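# Loop a rubber band around two bench dogs

## Task

Stretch the rubber band so it encircles both bench dogs, going around each one exactly once. It must sit on the sides of the dogs above the board and not rest on their tops. At the end the board lies flat and motionless on the table, the robot is not touching the band, and the gripper is empty, having released and moved away.

## Robot and tools

Robot: a single arm with a two-finger parallel gripper. The only camera is cam_wrist (896x504), mounted on the hand. The fingers point along the gripper's +x axis and close along its y axis. end_effector_position is the spot between the finger pads, about 3 to 4 cm behind the fingertips.

Scene frame: the origin is on the table surface directly beneath the arm's base. +z is up, and +y is to the left when facing along +x. Positions are in metres. Orientations are quaternions written w first (qw, qx, qy, qz). The base may be slightly tilted relative to the table, and the reported hand position can be off, especially when the arm is stretched far.

A row is always 8 numbers: x, y, z, qw, qx, qy, qz, opening. x, y, z and the quaternion form an absolute target pose for the gripper in the scene frame, not an offset. opening runs from -1 to 1: +1 means fully open (0.088 m), the empty fingers touch at about -0.80, and anything lower closes no further. Closing fully from open takes at least about 0.5 s.

execute_actions(actions): a list of actions run one after another. Each action is a table of 1 to 15 rows; each row lasts one control step of 1/30 s, and if fewer than 15 rows are given the last row is repeated to fill 15 steps (0.5 s). An empty list moves nothing and just returns the current state and images. A target lying more than 0.6 m from the gripper's starting position along any gripper axis makes that action rejected; if the first action fails this, or any action is malformed, the whole call does nothing. Repeat the desired quaternion in every row to hold orientation, rather than copying the possibly drifted reported one.

move(target, speed, blocking): drives the gripper in a straight line toward one absolute 8-number pose, taking 0.5 to 10 s (it stops short if it would need longer). speed is the top path speed in m/s, 0.002 to 0.5, default 0.25; rotation is capped at twice that in rad/s, taking the shorter way. The opening in the row is applied at the start. The path ignores obstacles, the real hand lags and may overshoot speed near full reach, and faster or deeper contacts push harder. The result adds a move: line giving the ending (done, off_target, moving, held, fault) and which limits applied (paced = pose clipped; held = a check blocked some steps, after which the arm may suddenly move fast), plus the distance left to target. With blocking=false the call returns after 0.5 s while motion continues; use wait(0) to check, and call wait or stop before issuing further rows or moves.

wait(seconds): 0 to 10; lets the simulation run with the last command held, returning early if a running move ends.

stop(): brakes a running move; it needs stopping distance, more at speed. The fingers are not stopped.

zoom_image(camera, region): camera is cam_wrist; region is [x0, y0, x1, y1] in image pixels from the top-left, at most 504 by 504, giving a closer view of the latest picture.

finished_scene(scene): ends the current scene, passing its number; irreversible, and the result reports success and the next task. Only call it once the band is placed, released and the arm is clear.

Control behaviour: each step, the commanded pose is limited to within 70 mm and 16 degrees of the measured pose, then solved by damped inverse kinematics with position taking priority over orientation. After an action ends the arm only continues as far as that clipped pose, so distant goals need further commands. Joint friction can leave the hand short or slightly tilted, and tiny moves may not happen; check pose after each move and correct tilt. "Hand target" in results is the pose the controller is currently heading for. A "pose unreachable" line means the clearance check (which treats the base mount as part of the arm) altered or blocked the command.

Result lines: the state gives pose and linear/angular velocity. Joint positions and velocities list waist, shoulder, elbow, wrist pitch, wrist yaw, wrist roll (rad, rad/s), then finger pad gap (m, m/s). Ranges: waist -3.054 to 3.054, shoulder 0.000 to 3.142, elbow 0.000 to 2.356, wrist pitch -1.571 to 1.571, wrist yaw -1.571 to 1.571, wrist roll -3.142 to 3.142. grip_measured is the finger opening on the same -1..1 scale; it can carry a constant error of about 1 mm, and while squeezing something hard reads up to about 3 mm (0.061) narrower. To hold something, command about 0.07 below grip_measured; less grips lighter. Items thinner than about 3 mm get proportionally less force. Pad force tops out near 34 to 49 N. grip_effort_n is motor effort in newtons (negative closes, positive opens), capped near 83 N, not a pad force; it stays nonzero at rest due to friction and may be n/a at start.

Camera calibration for cam_wrist (scene 1 start): K=[[449.74, 0, 448.589], [0, 449.74, 251.085], [0, 0, 1]], D=[0.588416, 0.053448, 0, 0, 0.000433548, 0.726464, 0.0979628, 0.00175682], T_world_to_cam=[[-0.581505, 0.701728, -0.411619, 0.544166], [0.151968, 0.590747, 0.792416, -0.138969], [0.799223, 0.398241, -0.450162, -0.119171], [0, 0, 0, 1]], pos_world=[0.432798, -0.252301, 0.280464], fovy 58.526 degrees, OpenCV conventions. Expect small errors (about 0.5% focal, 1.5 px centre, 0.5 degrees and 2.5 mm pose).

Hazards: contact torque reaching a joint's load limit (waist 17.6, shoulder 21.8, elbow 21.7, wrist pitch 5.74, wrist yaw 5.72, wrist roll 5.36 N m, held weight included) freezes the arm for 10 s and drops the rest of the call. Long holding heats motors: MOTOR HOT appears from 50 °C, and at 95 °C an OVER-TEMPERATURE FAULT holds the arm; if it does not cool, power cuts and the arm goes limp. Occasional external tugs on held parts or pushes on loose ones may occur. Never let anything leave the table, and avoid drops, slips, slamming, hard impacts or heavy pressing. The arm holds its last command while the model is thinking.

Each tool is called after ">>>" as a command line: name --argument value for each argument, lists and objects as JSON in quotes; but a table of rows of numbers goes row by row, as --pt "numbers of a row", without its own name.

## Session

I'll start by looking at the current state.

>>> execute_actions --actions '[]'

Scene clock: 0.00 s.
end_effector_position=(+0.4937, -0.1944, +0.2677) grip_measured=+0.523 grip_effort_n=n/a end_effector_quat_wxyz=(+0.337, +0.865, +0.217, -0.302) end_effector_velocity=(+0.001, +0.002, +0.000) end_effector_angular_velocity=(+0.007, -0.014, +0.013)
Joint positions: [ 0.033  1.568  1.319 -0.238  0.075  1.726  0.065]
Joint velocities: [-0.002  0.002 -0.002  0.007 -0.022 -0.007 -0.   ]
Motor temperatures (°C, as the motors report them): [23 22 21 22 21 22]
Heat: hottest waist 23 °C (+0.0 °C/min).
Hand target: +0.494, -0.194, +0.268; +0.337, +0.865, +0.217, -0.302

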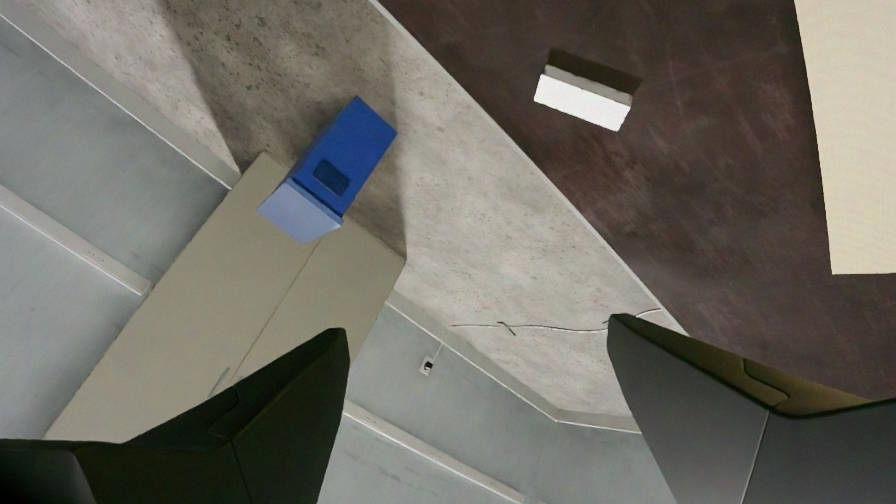

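>>> move --target '[0.36, -0.08, 0.36, 0.5, 0.5, 0.5, -0.5, 1.0]' --speed 0.3

Scene clock: 7.03 s.
end_effector_position=(+0.3609, -0.0810, +0.3592) grip_measured=+1.000 grip_effort_n=11.9 end_effector_quat_wxyz=(+0.509, +0.525, +0.489, -0.475) end_effector_velocity=(-0.003, -0.003, -0.002) end_effector_angular_velocity=(-0.017, +0.017, +0.007)
Joint positions: [ 0.657  1.725  1.711 -1.566  0.692  2.013  0.088]
Joint velocities: [-0.002  0.002 -0.002 -0.022  0.007  0.007  0.   ]
Motor temperatures (°C, as the motors report them): [24 24 22 22 21 22]
Heat: hottest waist 24 °C (+8.5 °C/min).
Hand target: +0.360, -0.079, +0.359; +0.510, +0.523, +0.490, -0.476
Off the commanded pose: 0.002 m, 4 deg.
joint sent to its limit — the command would take joint 4 (wrist pitch) past its lower limit, so that joint was sent only as far as its limit.
move: off_target
camera_calibration (this result's frames):
cam_wrist: T_world_to_cam=[[-0.998144, 0.042303, -0.0438027, 0.389822], [0.0244232, 0.937025, 0.348406, -0.0246766], [0.0557829, 0.34669, -0.93632, 0.421725], [0, 0, 0, 1]] pos_world=[0.366177, -0.139576, 0.420542]

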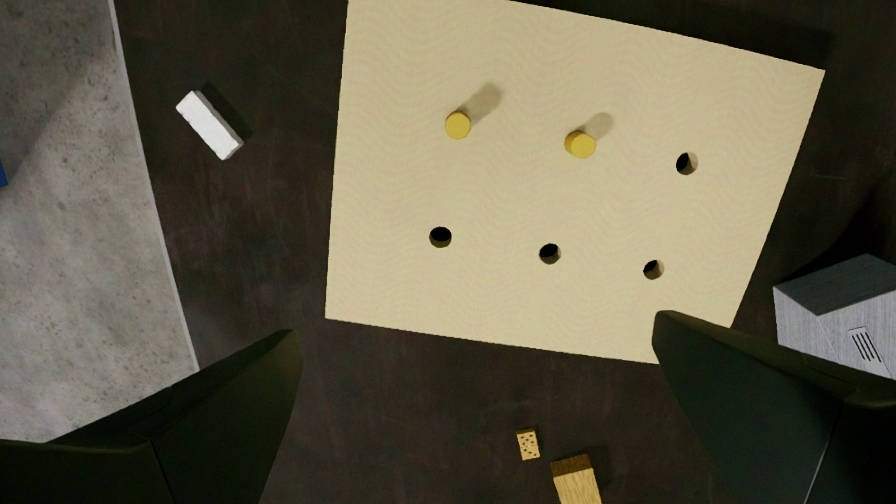

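>>> zoom_image --camera "cam_wrist" --region '[250, 300, 750, 504]'

>>> zoom_image --camera "cam_wrist" --region '[400, 60, 720, 240]'

Region (250, 300, 750, 504) of cam_wrist's 896x504 image, scaled by 1.008, with more detail than that image has; it fills the top 206 rows of this view, and the rest is white.

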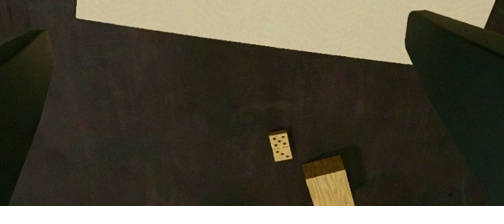

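Region (400, 60, 720, 240) of cam_wrist's 896x504 image, scaled by 1.575, with more detail than that image has; it fills the top 284 rows of this view, and the rest is white.

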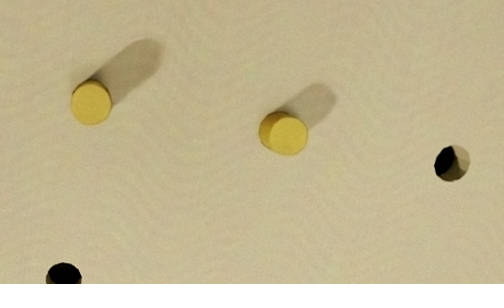

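>>> move --target '[0.36, 0.0, 0.34, 0.354, 0.612, 0.612, -0.354, 1.0]' --speed 0.3

Scene clock: 10.20 s.
end_effector_position=(+0.3616, +0.0019, +0.3391) grip_measured=+1.000 grip_effort_n=11.9 end_effector_quat_wxyz=(+0.354, +0.610, +0.613, -0.358) end_effector_velocity=(-0.003, +0.000, -0.001) end_effector_angular_velocity=(+0.003, +0.009, +0.013)
Joint positions: [ 0.593  1.717  1.556 -1.264  0.207  1.9    0.088]
Joint velocities: [-0.002 -0.002 -0.007 -0.007 -0.007 -0.007  0.   ]
Motor temperatures (°C, as the motors report them): [25 24 22 22 21 22]
Heat: hottest waist 25 °C (+11.8 °C/min).
Hand target: +0.360, +0.000, +0.340; +0.354, +0.611, +0.612, -0.355
Off the commanded pose: 0.003 m, 0 deg.
move: done
camera_calibration (this result's frames):
cam_wrist: T_world_to_cam=[[-0.998656, 0.0203366, 0.0476679, 0.355357], [0.0490777, 0.666595, 0.743803, -0.237846], [-0.0166487, 0.745143, -0.666697, 0.308164], [0, 0, 0, 1]] pos_world=[0.371683, -0.0783067, 0.365423]

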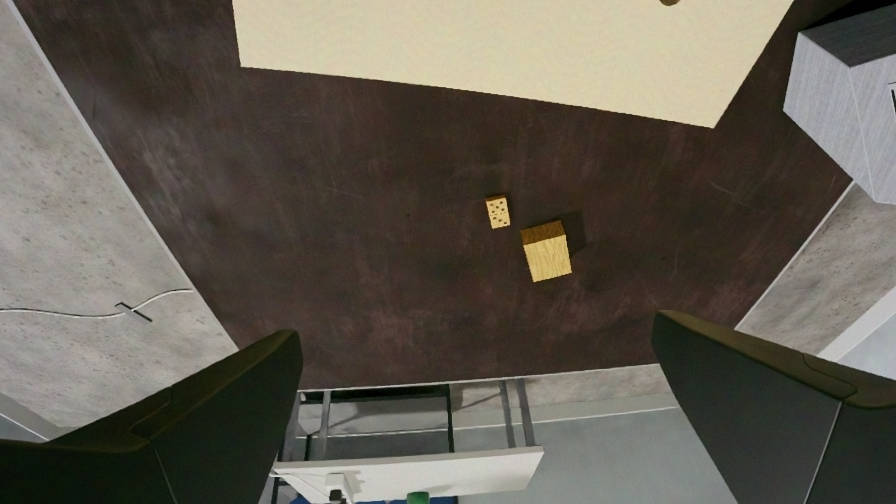

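>>> move --target '[0.3, -0.32, 0.3, 0.5, 0.5, 0.5, -0.5, 1.0]' --speed 0.3

Scene clock: 12.13 s.
end_effector_position=(+0.2995, -0.3172, +0.2958) grip_measured=+1.000 grip_effort_n=11.4 end_effector_quat_wxyz=(+0.498, +0.493, +0.507, -0.502) end_effector_velocity=(-0.003, +0.004, +0.001) end_effector_angular_velocity=(+0.026, +0.004, +0.013)
Joint positions: [-0.185  1.465  1.762 -1.388  0.513  1.06   0.088]
Joint velocities: [-0.002 -0.002  0.002 -0.022 -0.022 -0.007  0.   ]
Motor temperatures (°C, as the motors report them): [25 25 22 22 21 22]
Heat: hottest waist 25 °C (+9.9 °C/min).
Hand target: +0.300, -0.321, +0.300; +0.501, +0.497, +0.500, -0.502
Off the commanded pose: 0.005 m, 1 deg.
move: done
camera_calibration (this result's frames):
cam_wrist: T_world_to_cam=[[-0.998642, 0.0295594, 0.0429099, 0.306222], [0.0417011, 0.947161, 0.318038, 0.227287], [-0.0312416, 0.319395, -0.947107, 0.46828], [0, 0, 0, 1]] pos_world=[0.310957, -0.373895, 0.358085]

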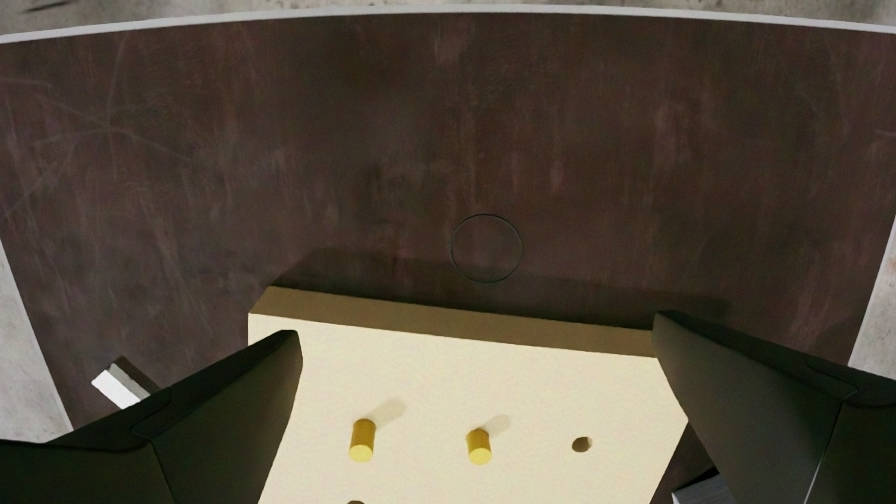

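>>> zoom_image --camera "cam_wrist" --region '[426, 190, 546, 310]'

>>> zoom_image --camera "cam_wrist" --region '[300, 280, 620, 504]'

Region (426, 190, 546, 310) of cam_wrist's 896x504 image, scaled by 4.200, with more detail than that image has.

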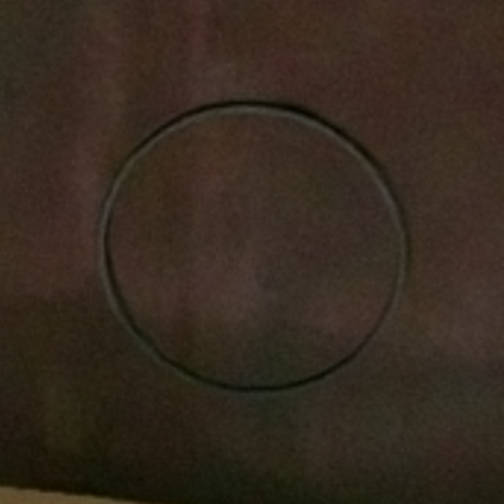

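Region (300, 280, 620, 504) of cam_wrist's 896x504 image, scaled by 1.575, with more detail than that image has; it fills the top 353 rows of this view, and the rest is white.

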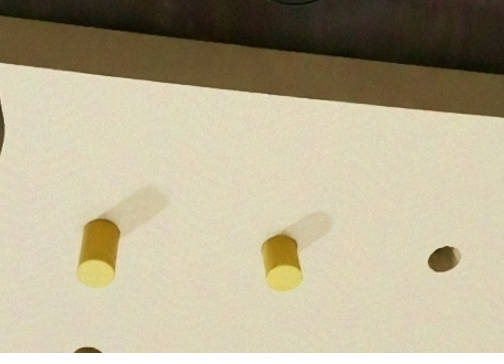

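>>> move --target '[0.237, -0.248, 0.09, 0.448, 0.547, 0.448, -0.547, -0.25]' --speed 0.25

Scene clock: 20.60 s.
end_effector_position=(+0.2407, -0.2519, +0.0933) grip_measured=-0.247 grip_effort_n=-16.5 end_effector_quat_wxyz=(+0.451, +0.548, +0.442, -0.549) end_effector_velocity=(+0.006, -0.002, -0.001) end_effector_angular_velocity=(-0.006, -0.035, -0.005)
Joint positions: [-0.466  1.449  0.865 -0.365  0.359  0.997  0.027]
Joint velocities: [-0.002  0.002 -0.002  0.037 -0.022 -0.007 -0.   ]
Motor temperatures (°C, as the motors report them): [25 27 23 22 21 22]
Heat: hottest shoulder 27 °C (+11.7 °C/min).
Hand target: +0.238, -0.249, +0.090; +0.448, +0.546, +0.449, -0.548
Off the commanded pose: 0.006 m, 1 deg.
move: done
camera_calibration (this result's frames):
cam_wrist: T_world_to_cam=[[-0.970511, 0.240557, 0.01553, 0.30316], [0.233429, 0.921766, 0.309609, 0.1805], [0.0601635, 0.304104, -0.950737, 0.228268], [0, 0, 0, 1]] pos_world=[0.238353, -0.308723, 0.15643]

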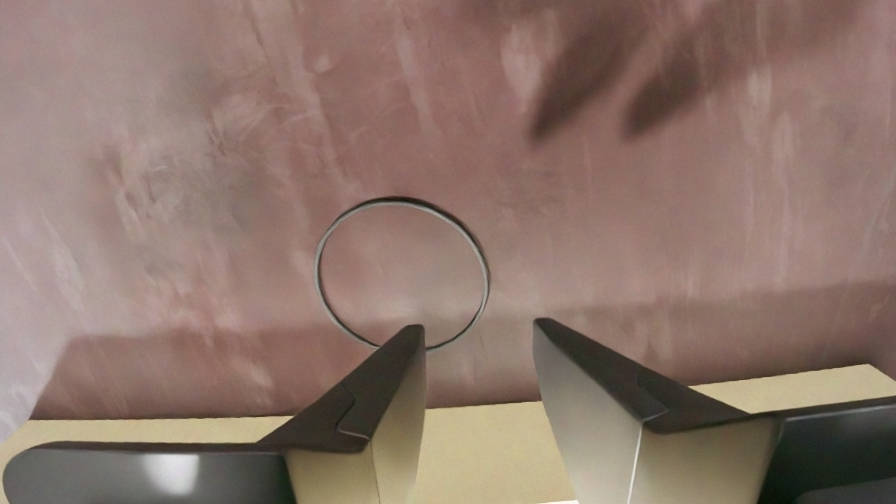

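>>> move --target '[0.235, -0.245, 0.042, 0.448, 0.547, 0.448, -0.547, -0.25]' --speed 0.08

Scene clock: 22.87 s.
end_effector_position=(+0.2380, -0.2485, +0.0456) grip_measured=-0.247 grip_effort_n=-16.5 end_effector_quat_wxyz=(+0.451, +0.548, +0.441, -0.548) end_effector_velocity=(-0.003, +0.003, +0.001) end_effector_angular_velocity=(+0.016, +0.007, -0.004)
Joint positions: [-0.523  1.604  0.837 -0.165  0.325  0.948  0.027]
Joint velocities: [-0.002 -0.007 -0.002 -0.022 -0.007  0.007  0.   ]
Motor temperatures (°C, as the motors report them): [25 27 23 22 21 22]
Heat: hottest shoulder 27 °C (+10.5 °C/min).
Hand target: +0.235, -0.245, +0.042; +0.448, +0.547, +0.448, -0.547
Off the commanded pose: 0.006 m, 1 deg.
move: done
camera_calibration (this result's frames):
cam_wrist: T_world_to_cam=[[-0.970376, 0.241198, 0.013933, 0.300685], [0.233528, 0.921608, 0.310006, 0.192719], [0.0619321, 0.304076, -0.950633, 0.181632], [0, 0, 0, 1]] pos_world=[0.235524, -0.305366, 0.108732]

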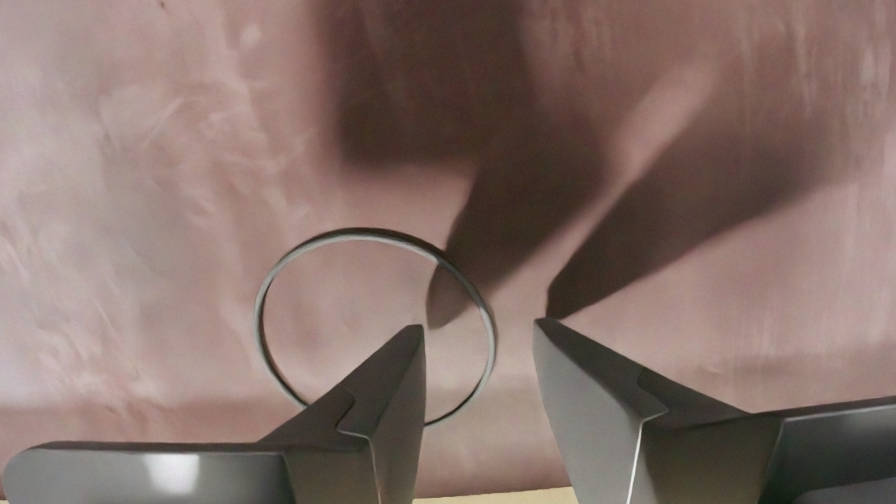

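>>> move --target '[0.234, -0.245, 0.035, 0.448, 0.547, 0.448, -0.547, -0.25]' --speed 0.02

Scene clock: 24.03 s.
end_effector_position=(+0.2377, -0.2494, +0.0399) grip_measured=-0.247 grip_effort_n=-16.0 end_effector_quat_wxyz=(+0.452, +0.549, +0.440, -0.548) end_effector_velocity=(+0.000, +0.003, +0.000) end_effector_angular_velocity=(+0.019, -0.010, +0.023)
Joint positions: [-0.532  1.624  0.837 -0.139  0.318  0.939  0.027]
Joint velocities: [-0.002 -0.002 -0.002 -0.007 -0.022 -0.022 -0.   ]
Motor temperatures (°C, as the motors report them): [25 27 23 22 21 22]
Heat: hottest shoulder 27 °C (+10.0 °C/min).
Hand target: +0.234, -0.245, +0.035; +0.448, +0.547, +0.448, -0.547
Off the commanded pose: 0.007 m, 1 deg.
move: done
camera_calibration (this result's frames):
cam_wrist: T_world_to_cam=[[-0.970387, 0.24132, 0.0106988, 0.300804], [0.232752, 0.922251, 0.308675, 0.195714], [0.0646224, 0.302024, -0.951107, 0.175321], [0, 0, 0, 1]] pos_world=[0.235014, -0.306039, 0.103119]

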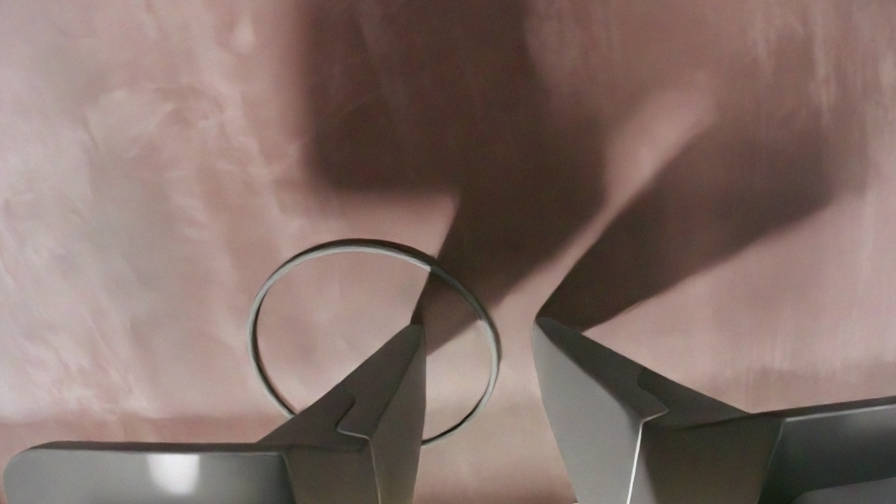

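>>> move --target '[0.234, -0.245, 0.032, 0.448, 0.547, 0.448, -0.547, -0.25]' --speed 0.01

Scene clock: 25.53 s.
end_effector_position=(+0.2376, -0.2489, +0.0391) grip_measured=-0.248 grip_effort_n=-15.1 end_effector_quat_wxyz=(+0.453, +0.548, +0.441, -0.548) end_effector_velocity=(-0.003, -0.001, +0.001) end_effector_angular_velocity=(-0.004, +0.009, +0.021)
Joint positions: [-0.532  1.626  0.835 -0.134  0.318  0.937  0.027]
Joint velocities: [-0.002 -0.007 -0.002 -0.007  0.007 -0.022 -0.   ]
Motor temperatures (°C, as the motors report them): [25 27 23 22 21 22]
Heat: hottest shoulder 27 °C (+9.4 °C/min).
Hand target: +0.234, -0.245, +0.032; +0.448, +0.547, +0.448, -0.547
Off the commanded pose: 0.009 m, 1 deg.
move: off_target
camera_calibration (this result's frames):
cam_wrist: T_world_to_cam=[[-0.971001, 0.238847, 0.0104238, 0.300134], [0.230334, 0.922933, 0.308448, 0.196279], [0.0640514, 0.301904, -0.951184, 0.174581], [0, 0, 0, 1]] pos_world=[0.235039, -0.305545, 0.102388]

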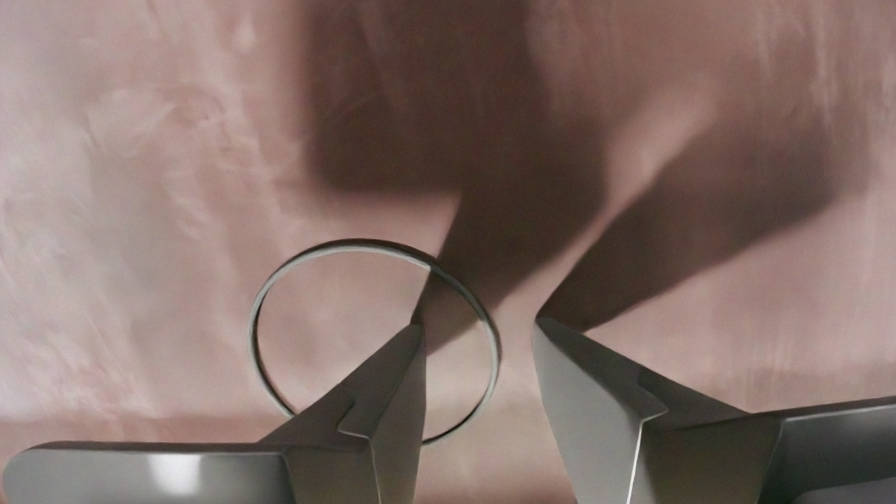

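>>> execute_actions --actions '[[[0.234,-0.245,0.033,0.448,0.547,0.448,-0.547,-0.3],[0.234,-0.245,0.033,0.448,0.547,0.448,-0.547,-0.34],[0.234,-0.245,0.033,0.448,0.547,0.448,-0.547,-0.38],[0.234,-0.245,0.033,0.448,0.547,0.448,-0.547,-0.42],[0.234,-0.245,0.033,0.448,0.547,0.448,-0.547,-0.46],[0.234,-0.245,0.033,0.448,0.547,0.448,-0.547,-0.5],[0.234,-0.245,0.033,0.448,0.547,0.448,-0.547,-0.53],[0.234,-0.245,0.033,0.448,0.547,0.448,-0.547,-0.56],[0.234,-0.245,0.033,0.448,0.547,0.448,-0.547,-0.59],[0.234,-0.245,0.033,0.448,0.547,0.448,-0.547,-0.62],[0.234,-0.245,0.033,0.448,0.547,0.448,-0.547,-0.65],[0.234,-0.245,0.033,0.448,0.547,0.448,-0.547,-0.67],[0.234,-0.245,0.033,0.448,0.547,0.448,-0.547,-0.69],[0.234,-0.245,0.033,0.448,0.547,0.448,-0.547,-0.71],[0.234,-0.245,0.033,0.448,0.547,0.448,-0.547,-0.73]],[[0.234,-0.245,0.033,0.448,0.547,0.448,-0.547,-0.75],[0.234,-0.245,0.033,0.448,0.547,0.448,-0.547,-0.77],[0.234,-0.245,0.033,0.448,0.547,0.448,-0.547,-0.79],[0.234,-0.245,0.033,0.448,0.547,0.448,-0.547,-0.82],[0.234,-0.245,0.033,0.448,0.547,0.448,-0.547,-0.86],[0.234,-0.245,0.033,0.448,0.547,0.448,-0.547,-0.9],[0.234,-0.245,0.033,0.448,0.547,0.448,-0.547,-1.0]]]'

Scene clock: 27.33 s.
end_effector_position=(+0.2385, -0.2491, +0.0391) grip_measured=-0.787 grip_effort_n=-83.5 end_effector_quat_wxyz=(+0.454, +0.550, +0.439, -0.546) end_effector_velocity=(-0.001, +0.002, +0.000) end_effector_angular_velocity=(+0.009, +0.001, +0.023)
Joint positions: [-0.532  1.626  0.835 -0.13   0.315  0.937  0.   ]
Joint velocities: [-0.002 -0.002 -0.002 -0.007 -0.007 -0.022  0.   ]
Motor temperatures (°C, as the motors report them): [25 27 23 23 21 22]
Heat: hottest shoulder 27 °C (+8.8 °C/min).
Hand target: +0.234, -0.245, +0.033; +0.448, +0.547, +0.448, -0.547
Off the commanded pose: 0.009 m, 1 deg.
camera_calibration (this result's frames):
cam_wrist: T_world_to_cam=[[-0.970775, 0.239935, 0.0052727, 0.30154], [0.229737, 0.922713, 0.309552, 0.196291], [0.069407, 0.301716, -0.950868, 0.173262], [0, 0, 0, 1]] pos_world=[0.235606, -0.305746, 0.102397]

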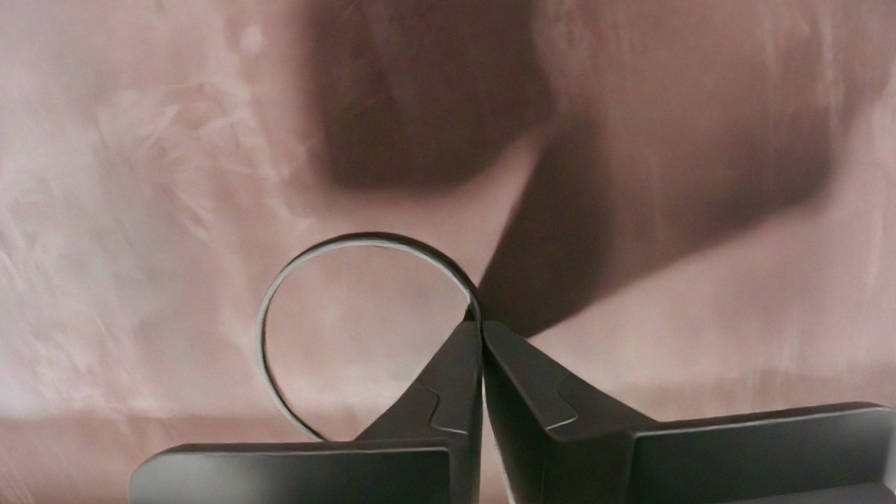

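The band looks pinched between the fingers. I'll lift it slowly.

>>> move --target '[0.238, -0.249, 0.13, 0.448, 0.547, 0.448, -0.547, -1.0]' --speed 0.08

Scene clock: 29.37 s.
end_effector_position=(+0.2343, -0.2449, +0.1252) grip_measured=-0.787 grip_effort_n=-83.5 end_effector_quat_wxyz=(+0.444, +0.545, +0.457, -0.546) end_effector_velocity=(-0.005, +0.003, -0.001) end_effector_angular_velocity=(+0.011, +0.025, +0.016)
Joint positions: [-0.42   1.348  0.881 -0.531  0.382  1.036  0.   ]
Joint velocities: [-0.002  0.002 -0.002 -0.022  0.007 -0.007 -0.   ]
Motor temperatures (°C, as the motors report them): [25 27 23 23 21 22]
Heat: hottest shoulder 27 °C (+8.2 °C/min).
Hand target: +0.237, -0.249, +0.130; +0.448, +0.547, +0.448, -0.547
Off the commanded pose: 0.007 m, 1 deg.
move: done
camera_calibration (this result's frames):
cam_wrist: T_world_to_cam=[[-0.973082, 0.226716, 0.0413667, 0.288767], [0.227596, 0.917179, 0.327082, 0.163705], [0.0362139, 0.327692, -0.94409, 0.267431], [0, 0, 0, 1]] pos_world=[0.234051, -0.30325, 0.186989]

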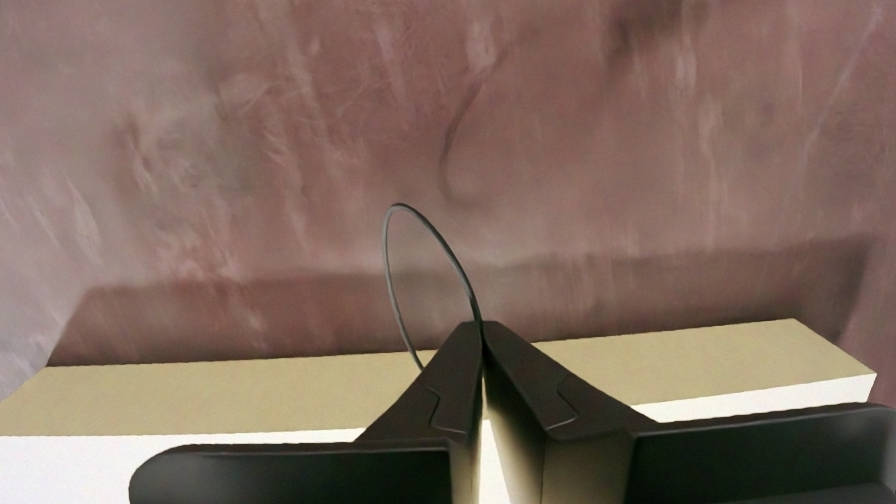

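>>> move --target '[0.27, -0.225, 0.19, 0.448, 0.547, 0.448, -0.547, -1.0]' --speed 0.15

>>> move --target '[0.38, -0.113, 0.195, 0.448, 0.547, 0.448, -0.547, -1.0]' --speed 0.15

Scene clock: 34.20 s.
end_effector_position=(+0.2667, -0.2216, +0.1855) grip_measured=-0.787 grip_effort_n=-83.5 end_effector_quat_wxyz=(+0.445, +0.544, +0.456, -0.547) end_effector_velocity=(-0.002, -0.002, +0.001) end_effector_angular_velocity=(-0.006, +0.007, -0.008)
Joint positions: [-0.166  1.313  1.024 -0.812  0.512  1.279  0.   ]
Joint velocities: [-0.002 -0.002  0.002 -0.007  0.007  0.007 -0.   ]
Motor temperatures (°C, as the motors report them): [25 28 23 22 21 22]
Heat: hottest shoulder 28 °C (+8.8 °C/min).
Hand target: +0.270, -0.225, +0.190; +0.448, +0.548, +0.447, -0.547
Off the commanded pose: 0.007 m, 1 deg.
move: done
camera_calibration (this result's frames):
cam_wrist: T_world_to_cam=[[-0.973097, 0.226907, 0.0399533, 0.312798], [0.227452, 0.918465, 0.323555, 0.116187], [0.0367212, 0.323938, -0.945365, 0.314827], [0, 0, 0, 1]] pos_world=[0.266395, -0.279674, 0.247537]

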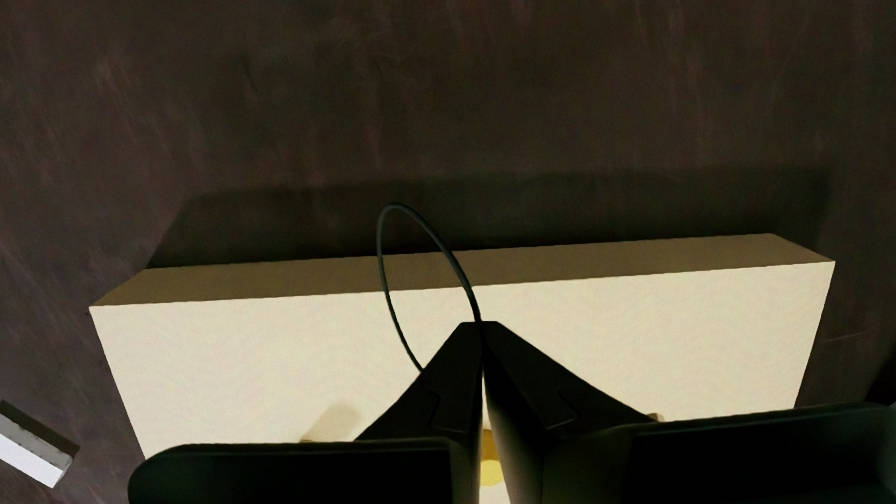

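Scene clock: 35.73 s.
end_effector_position=(+0.3779, -0.1135, +0.1963) grip_measured=-0.787 grip_effort_n=-83.5 end_effector_quat_wxyz=(+0.448, +0.550, +0.448, -0.545) end_effector_velocity=(+0.002, +0.003, -0.001) end_effector_angular_velocity=(+0.008, -0.004, +0.022)
Joint positions: [ 0.247  1.755  1.333 -0.916  0.657  1.742  0.   ]
Joint velocities: [ 0.002  0.007  0.002  0.007 -0.007 -0.022 -0.   ]
Motor temperatures (°C, as the motors report them): [25 28 23 22 21 22]
Heat: hottest shoulder 28 °C (+8.4 °C/min).
Hand target: +0.380, -0.112, +0.196; +0.448, +0.549, +0.448, -0.546
Off the commanded pose: 0.003 m, 0 deg.
move: done
camera_calibration (this result's frames):
cam_wrist: T_world_to_cam=[[-0.97149, 0.236114, 0.0214045, 0.40014], [0.230223, 0.917973, 0.32299, -0.0128301], [0.0566136, 0.31871, -0.94616, 0.278021], [0, 0, 0, 1]] pos_world=[0.375946, -0.171309, 0.258632]

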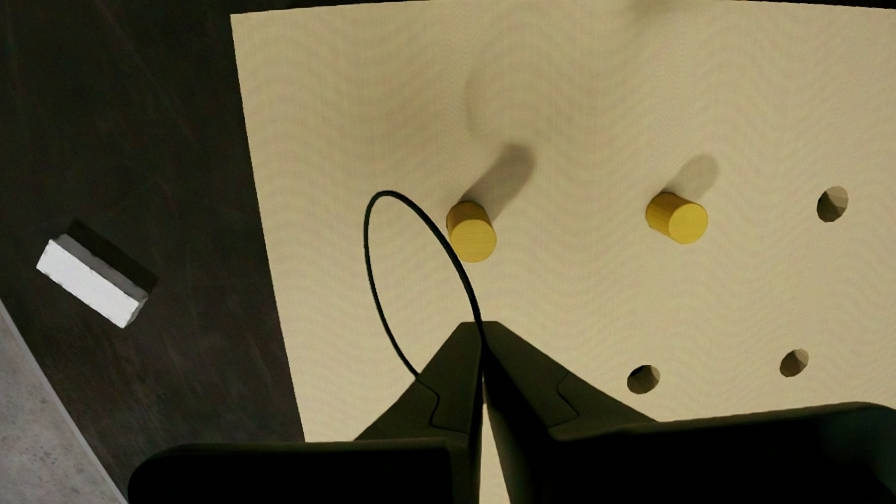

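>>> move --target '[0.372, -0.111, 0.142, 0.448, 0.547, 0.448, -0.547, -1.0]' --speed 0.08

Scene clock: 37.30 s.
end_effector_position=(+0.3752, -0.1142, +0.1462) grip_measured=-0.787 grip_effort_n=-83.5 end_effector_quat_wxyz=(+0.448, +0.552, +0.441, -0.547) end_effector_velocity=(-0.000, -0.001, +0.002) end_effector_angular_velocity=(+0.006, -0.001, +0.004)
Joint positions: [ 0.157  1.802  1.221 -0.683  0.641  1.638  0.   ]
Joint velocities: [-0.002 -0.007  0.002 -0.007 -0.007 -0.007  0.   ]
Motor temperatures (°C, as the motors report them): [25 28 24 22 21 22]
Heat: hottest shoulder 28 °C (+8.0 °C/min).
Hand target: +0.372, -0.111, +0.142; +0.448, +0.547, +0.448, -0.547
Off the commanded pose: 0.006 m, 1 deg.
move: done
camera_calibration (this result's frames):
cam_wrist: T_world_to_cam=[[-0.96893, 0.247012, 0.0126237, 0.400333], [0.23818, 0.918096, 0.316812, 0.00258644], [0.0666666, 0.309976, -0.948404, 0.226501], [0, 0, 0, 1]] pos_world=[0.372179, -0.171471, 0.208941]

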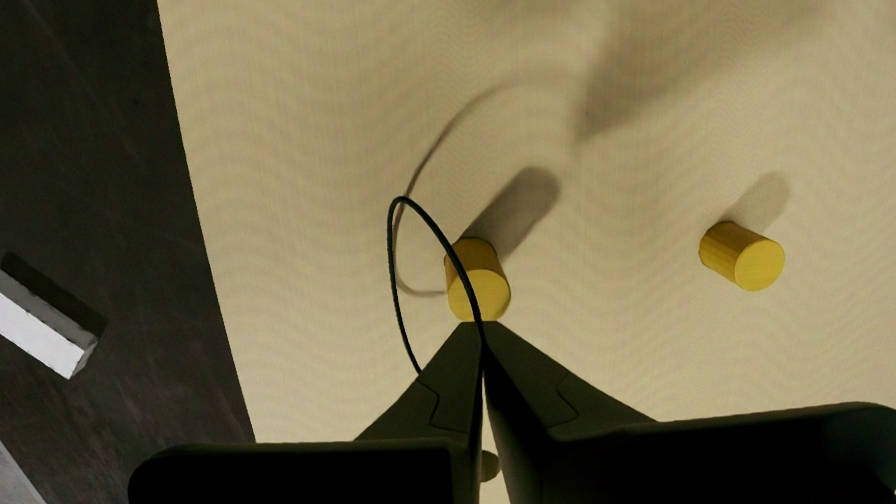

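>>> move --target '[0.33, -0.101, 0.108, 0.373, 0.484, 0.515, -0.601, -1.0]' --speed 0.06

Scene clock: 41.67 s.
end_effector_position=(+0.3294, -0.1018, +0.1095) grip_measured=-0.787 grip_effort_n=-83.5 end_effector_quat_wxyz=(-0.377, -0.484, -0.514, +0.599) end_effector_velocity=(+0.002, +0.000, +0.002) end_effector_angular_velocity=(+0.009, -0.004, +0.006)
Joint positions: [ 0.094  1.93   1.248 -0.864  0.603  1.735  0.   ]
Joint velocities: [ 0.002 -0.002  0.007 -0.007 -0.007 -0.007 -0.   ]
Motor temperatures (°C, as the motors report them): [26 28 24 22 21 22]
Heat: hottest shoulder 28 °C (+7.2 °C/min).
Hand target: +0.330, -0.101, +0.107; -0.374, -0.483, -0.515, +0.601
Off the commanded pose: 0.002 m, 1 deg.
move: done
camera_calibration (this result's frames):
cam_wrist: T_world_to_cam=[[-0.935099, 0.222972, 0.27545, 0.310964], [0.302764, 0.906604, 0.293944, -0.00626524], [-0.184183, 0.358263, -0.915273, 0.274801], [0, 0, 0, 1]] pos_world=[0.343292, -0.162107, 0.167705]

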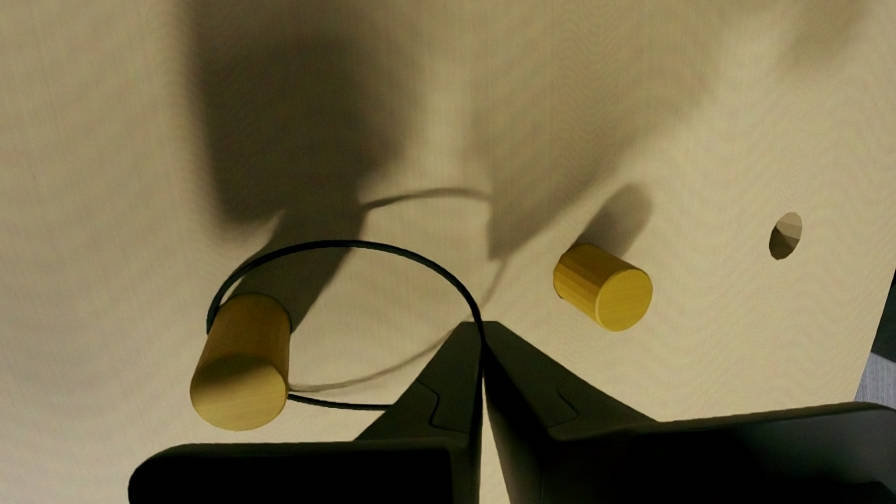

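>>> move --target '[0.263, -0.0776, 0.112, 0.373, 0.484, 0.515, -0.601, -1.0]' --speed 0.04

Scene clock: 44.67 s.
end_effector_position=(+0.2690, -0.0799, +0.1105) grip_measured=-0.787 grip_effort_n=-83.5 end_effector_quat_wxyz=(-0.375, -0.488, -0.510, +0.601) end_effector_velocity=(-0.002, +0.002, +0.003) end_effector_angular_velocity=(+0.007, -0.002, -0.002)
Joint positions: [ 0.122  1.781  0.935 -0.712  0.603  1.777  0.   ]
Joint velocities: [ 0.007 -0.012 -0.007 -0.007 -0.007  0.007 -0.   ]
Motor temperatures (°C, as the motors report them): [26 28 23 22 21 22]
Heat: hottest shoulder 28 °C (+6.7 °C/min).
Hand target: +0.263, -0.078, +0.111; -0.373, -0.484, -0.515, +0.601
Off the commanded pose: 0.007 m, 1 deg.
move: done
camera_calibration (this result's frames):
cam_wrist: T_world_to_cam=[[-0.933456, 0.235192, 0.27082, 0.250376], [0.312643, 0.903585, 0.292897, -0.0108967], [-0.175822, 0.358076, -0.916988, 0.254651], [0, 0, 0, 1]] pos_world=[0.281895, -0.140225, 0.168897]

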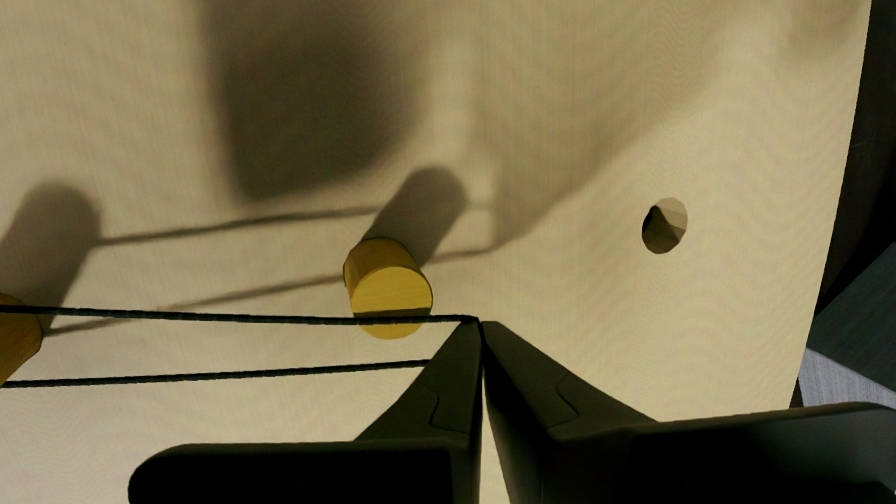

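>>> move --target '[0.247, -0.079, 0.092, 0.448, 0.547, 0.448, -0.547, -1.0]' --speed 0.07

Scene clock: 47.70 s.
end_effector_position=(+0.2575, -0.0804, +0.0957) grip_measured=-0.787 grip_effort_n=-83.5 end_effector_quat_wxyz=(+0.451, +0.557, +0.438, -0.543) end_effector_velocity=(-0.001, -0.002, +0.000) end_effector_angular_velocity=(-0.009, -0.003, +0.001)
Joint positions: [ 0.088  1.613  0.596 -0.182  0.615  1.549  0.   ]
Joint velocities: [-0.002 -0.007 -0.007  0.007  0.007 -0.007  0.   ]
Motor temperatures (°C, as the motors report them): [26 28 23 22 21 22]
Heat: hottest shoulder 28 °C (+6.3 °C/min).
Hand target: +0.247, -0.079, +0.092; +0.447, +0.547, +0.448, -0.548
Off the commanded pose: 0.011 m, 2 deg.
move: off_target
camera_calibration (this result's frames):
cam_wrist: T_world_to_cam=[[-0.968825, 0.247743, -0.00153425, 0.279967], [0.23413, 0.917582, 0.321289, 0.0161086], [0.0810049, 0.310914, -0.94698, 0.172204], [0, 0, 0, 1]] pos_world=[0.253518, -0.137681, 0.158327]

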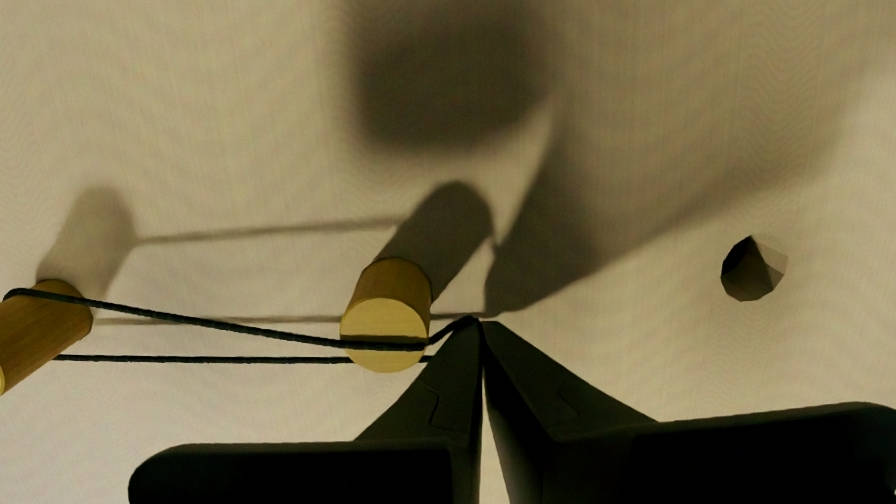

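>>> move --target '[0.238, -0.108, 0.089, 0.448, 0.547, 0.448, -0.547, -1.0]' --speed 0.03

Scene clock: 49.53 s.
end_effector_position=(+0.2469, -0.1062, +0.0907) grip_measured=-0.787 grip_effort_n=-83.5 end_effector_quat_wxyz=(+0.451, +0.555, +0.444, -0.540) end_effector_velocity=(-0.002, -0.002, +0.001) end_effector_angular_velocity=(-0.007, +0.006, +0.021)
Joint positions: [-0.027  1.543  0.574 -0.167  0.561  1.415  0.   ]
Joint velocities: [-0.002 -0.007 -0.002 -0.007  0.007 -0.022 -0.   ]
Motor temperatures (°C, as the motors report them): [26 28 23 22 21 22]
Heat: hottest shoulder 28 °C (+6.1 °C/min).
Hand target: +0.238, -0.108, +0.089; +0.448, +0.546, +0.448, -0.547
Off the commanded pose: 0.009 m, 1 deg.
move: off_target
camera_calibration (this result's frames):
cam_wrist: T_world_to_cam=[[-0.971557, 0.236758, 0.0047233, 0.275016], [0.225089, 0.917107, 0.329013, 0.0453826], [0.0735646, 0.320718, -0.944314, 0.179008], [0, 0, 0, 1]] pos_world=[0.24381, -0.164144, 0.152809]

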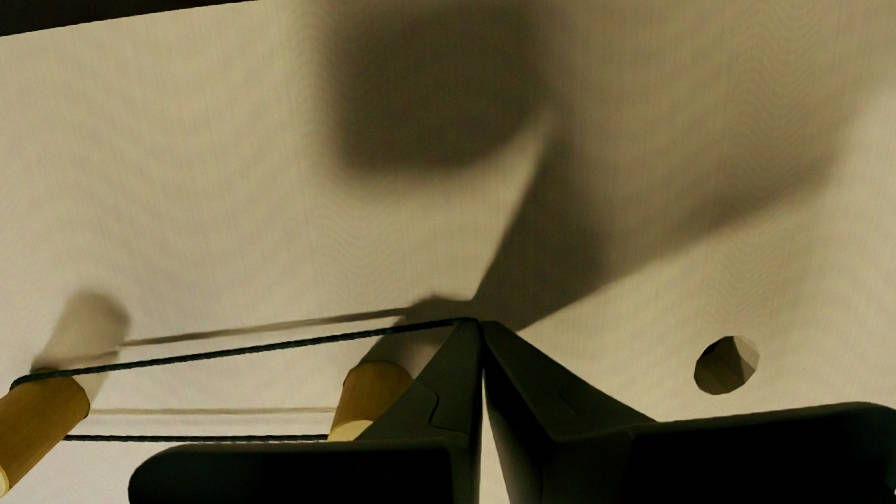

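>>> move --target '[0.291, -0.129, 0.09, 0.704, 0.07, 0.704, -0.07, -1.0]' --speed 0.3

Scene clock: 54.70 s.
end_effector_position=(+0.2855, -0.1218, +0.0906) grip_measured=-0.787 grip_effort_n=-83.5 end_effector_quat_wxyz=(+0.701, +0.072, +0.707, -0.060) end_effector_velocity=(-0.000, -0.000, +0.000) end_effector_angular_velocity=(+0.007, +0.001, +0.021)
Joint positions: [-0.032  1.647  0.785 -0.308  0.558 -0.156  0.   ]
Joint velocities: [-0.002 -0.002  0.002 -0.007 -0.007 -0.022 -0.   ]
Motor temperatures (°C, as the motors report them): [26 28 23 22 21 22]
Heat: hottest shoulder 28 °C (+5.5 °C/min).
Hand target: +0.291, -0.129, +0.090; +0.704, +0.070, +0.704, -0.070
Off the commanded pose: 0.009 m, 1 deg.
move: off_target
camera_calibration (this result's frames):
cam_wrist: T_world_to_cam=[[-0.223355, -0.974698, 0.00875092, -0.0452836], [-0.920075, 0.213785, 0.328265, 0.292399], [-0.32183, 0.0652682, -0.944545, 0.262853], [0, 0, 0, 1]] pos_world=[0.343509, -0.123804, 0.152689]

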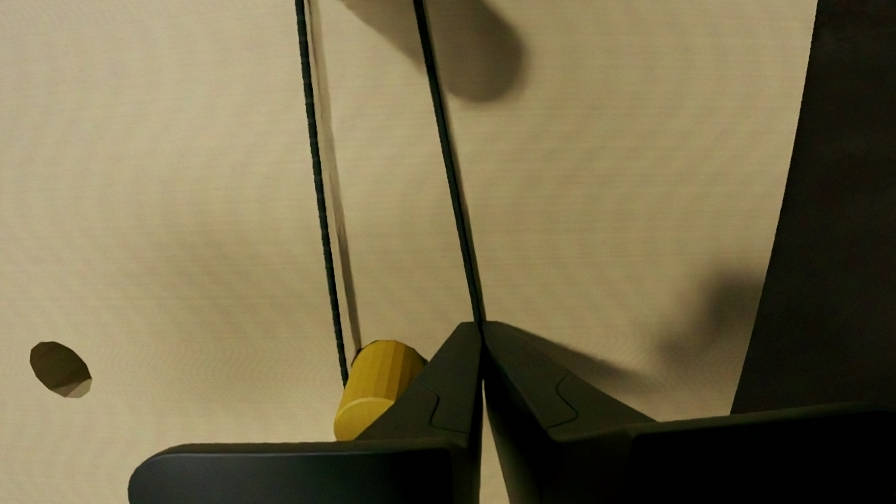

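>>> move --target '[0.311, -0.111, 0.09, 0.704, 0.07, 0.704, -0.07, -0.64]' --speed 0.04

Scene clock: 56.33 s.
end_effector_position=(+0.3061, -0.1134, +0.0907) grip_measured=-0.643 grip_effort_n=12.8 end_effector_quat_wxyz=(+0.701, +0.068, +0.706, -0.071) end_effector_velocity=(-0.001, +0.002, -0.002) end_effector_angular_velocity=(+0.009, +0.009, -0.002)
Joint positions: [ 0.02   1.722  0.86  -0.332  0.598 -0.091  0.008]
Joint velocities: [-0.002  0.007  0.002 -0.007 -0.007  0.007 -0.   ]
Motor temperatures (°C, as the motors report them): [26 28 23 22 21 22]
Heat: hottest shoulder 28 °C (+5.3 °C/min).
Hand target: +0.311, -0.111, +0.090; +0.704, +0.070, +0.703, -0.070
Off the commanded pose: 0.005 m, 0 deg.
move: done
camera_calibration (this result's frames):
cam_wrist: T_world_to_cam=[[-0.234247, -0.971707, 0.0302219, -0.0307726], [-0.917659, 0.231268, 0.323135, 0.3112], [-0.320982, 0.0479601, -0.94587, 0.266934], [0, 0, 0, 1]] pos_world=[0.364048, -0.114675, 0.152855]

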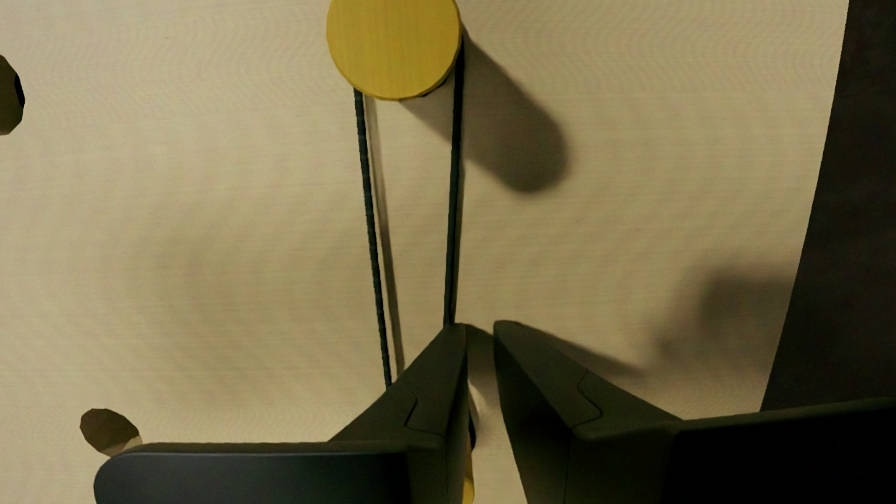

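>>> move --target '[0.29, -0.145, 0.2, 0.704, 0.07, 0.704, -0.07, -0.64]' --speed 0.15

Scene clock: 57.80 s.
end_effector_position=(+0.2865, -0.1428, +0.1958) grip_measured=-0.643 grip_effort_n=12.3 end_effector_quat_wxyz=(+0.699, +0.068, +0.709, -0.066) end_effector_velocity=(-0.002, +0.001, -0.000) end_effector_angular_velocity=(+0.008, +0.006, +0.024)
Joint positions: [ 0.144  1.408  0.973 -0.852  0.633  0.049  0.008]
Joint velocities: [-0.002 -0.002 -0.002 -0.007 -0.007 -0.022 -0.   ]
Motor temperatures (°C, as the motors report them): [26 28 23 22 21 22]
Heat: hottest shoulder 28 °C (+5.2 °C/min).
Hand target: +0.289, -0.145, +0.200; +0.704, +0.070, +0.703, -0.070
Off the commanded pose: 0.006 m, 1 deg.
move: done
camera_calibration (this result's frames):
cam_wrist: T_world_to_cam=[[-0.225143, -0.974018, 0.0244843, -0.0689974], [-0.917262, 0.220364, 0.331768, 0.262651], [-0.328544, 0.0522369, -0.943043, 0.363688], [0, 0, 0, 1]] pos_world=[0.344873, -0.144082, 0.257523]

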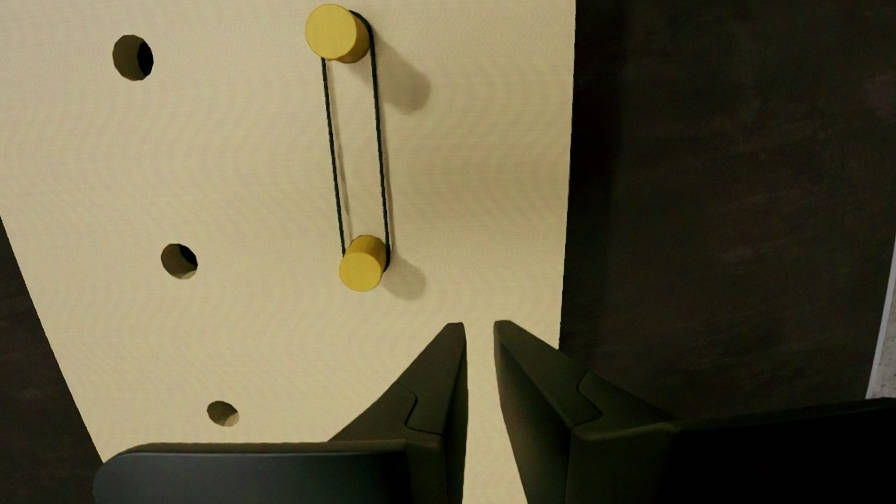

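The band now sits round the sides of both dogs, and the gripper is clear of it.

>>> finished_scene --scene 1

The scene is finished: the task was done.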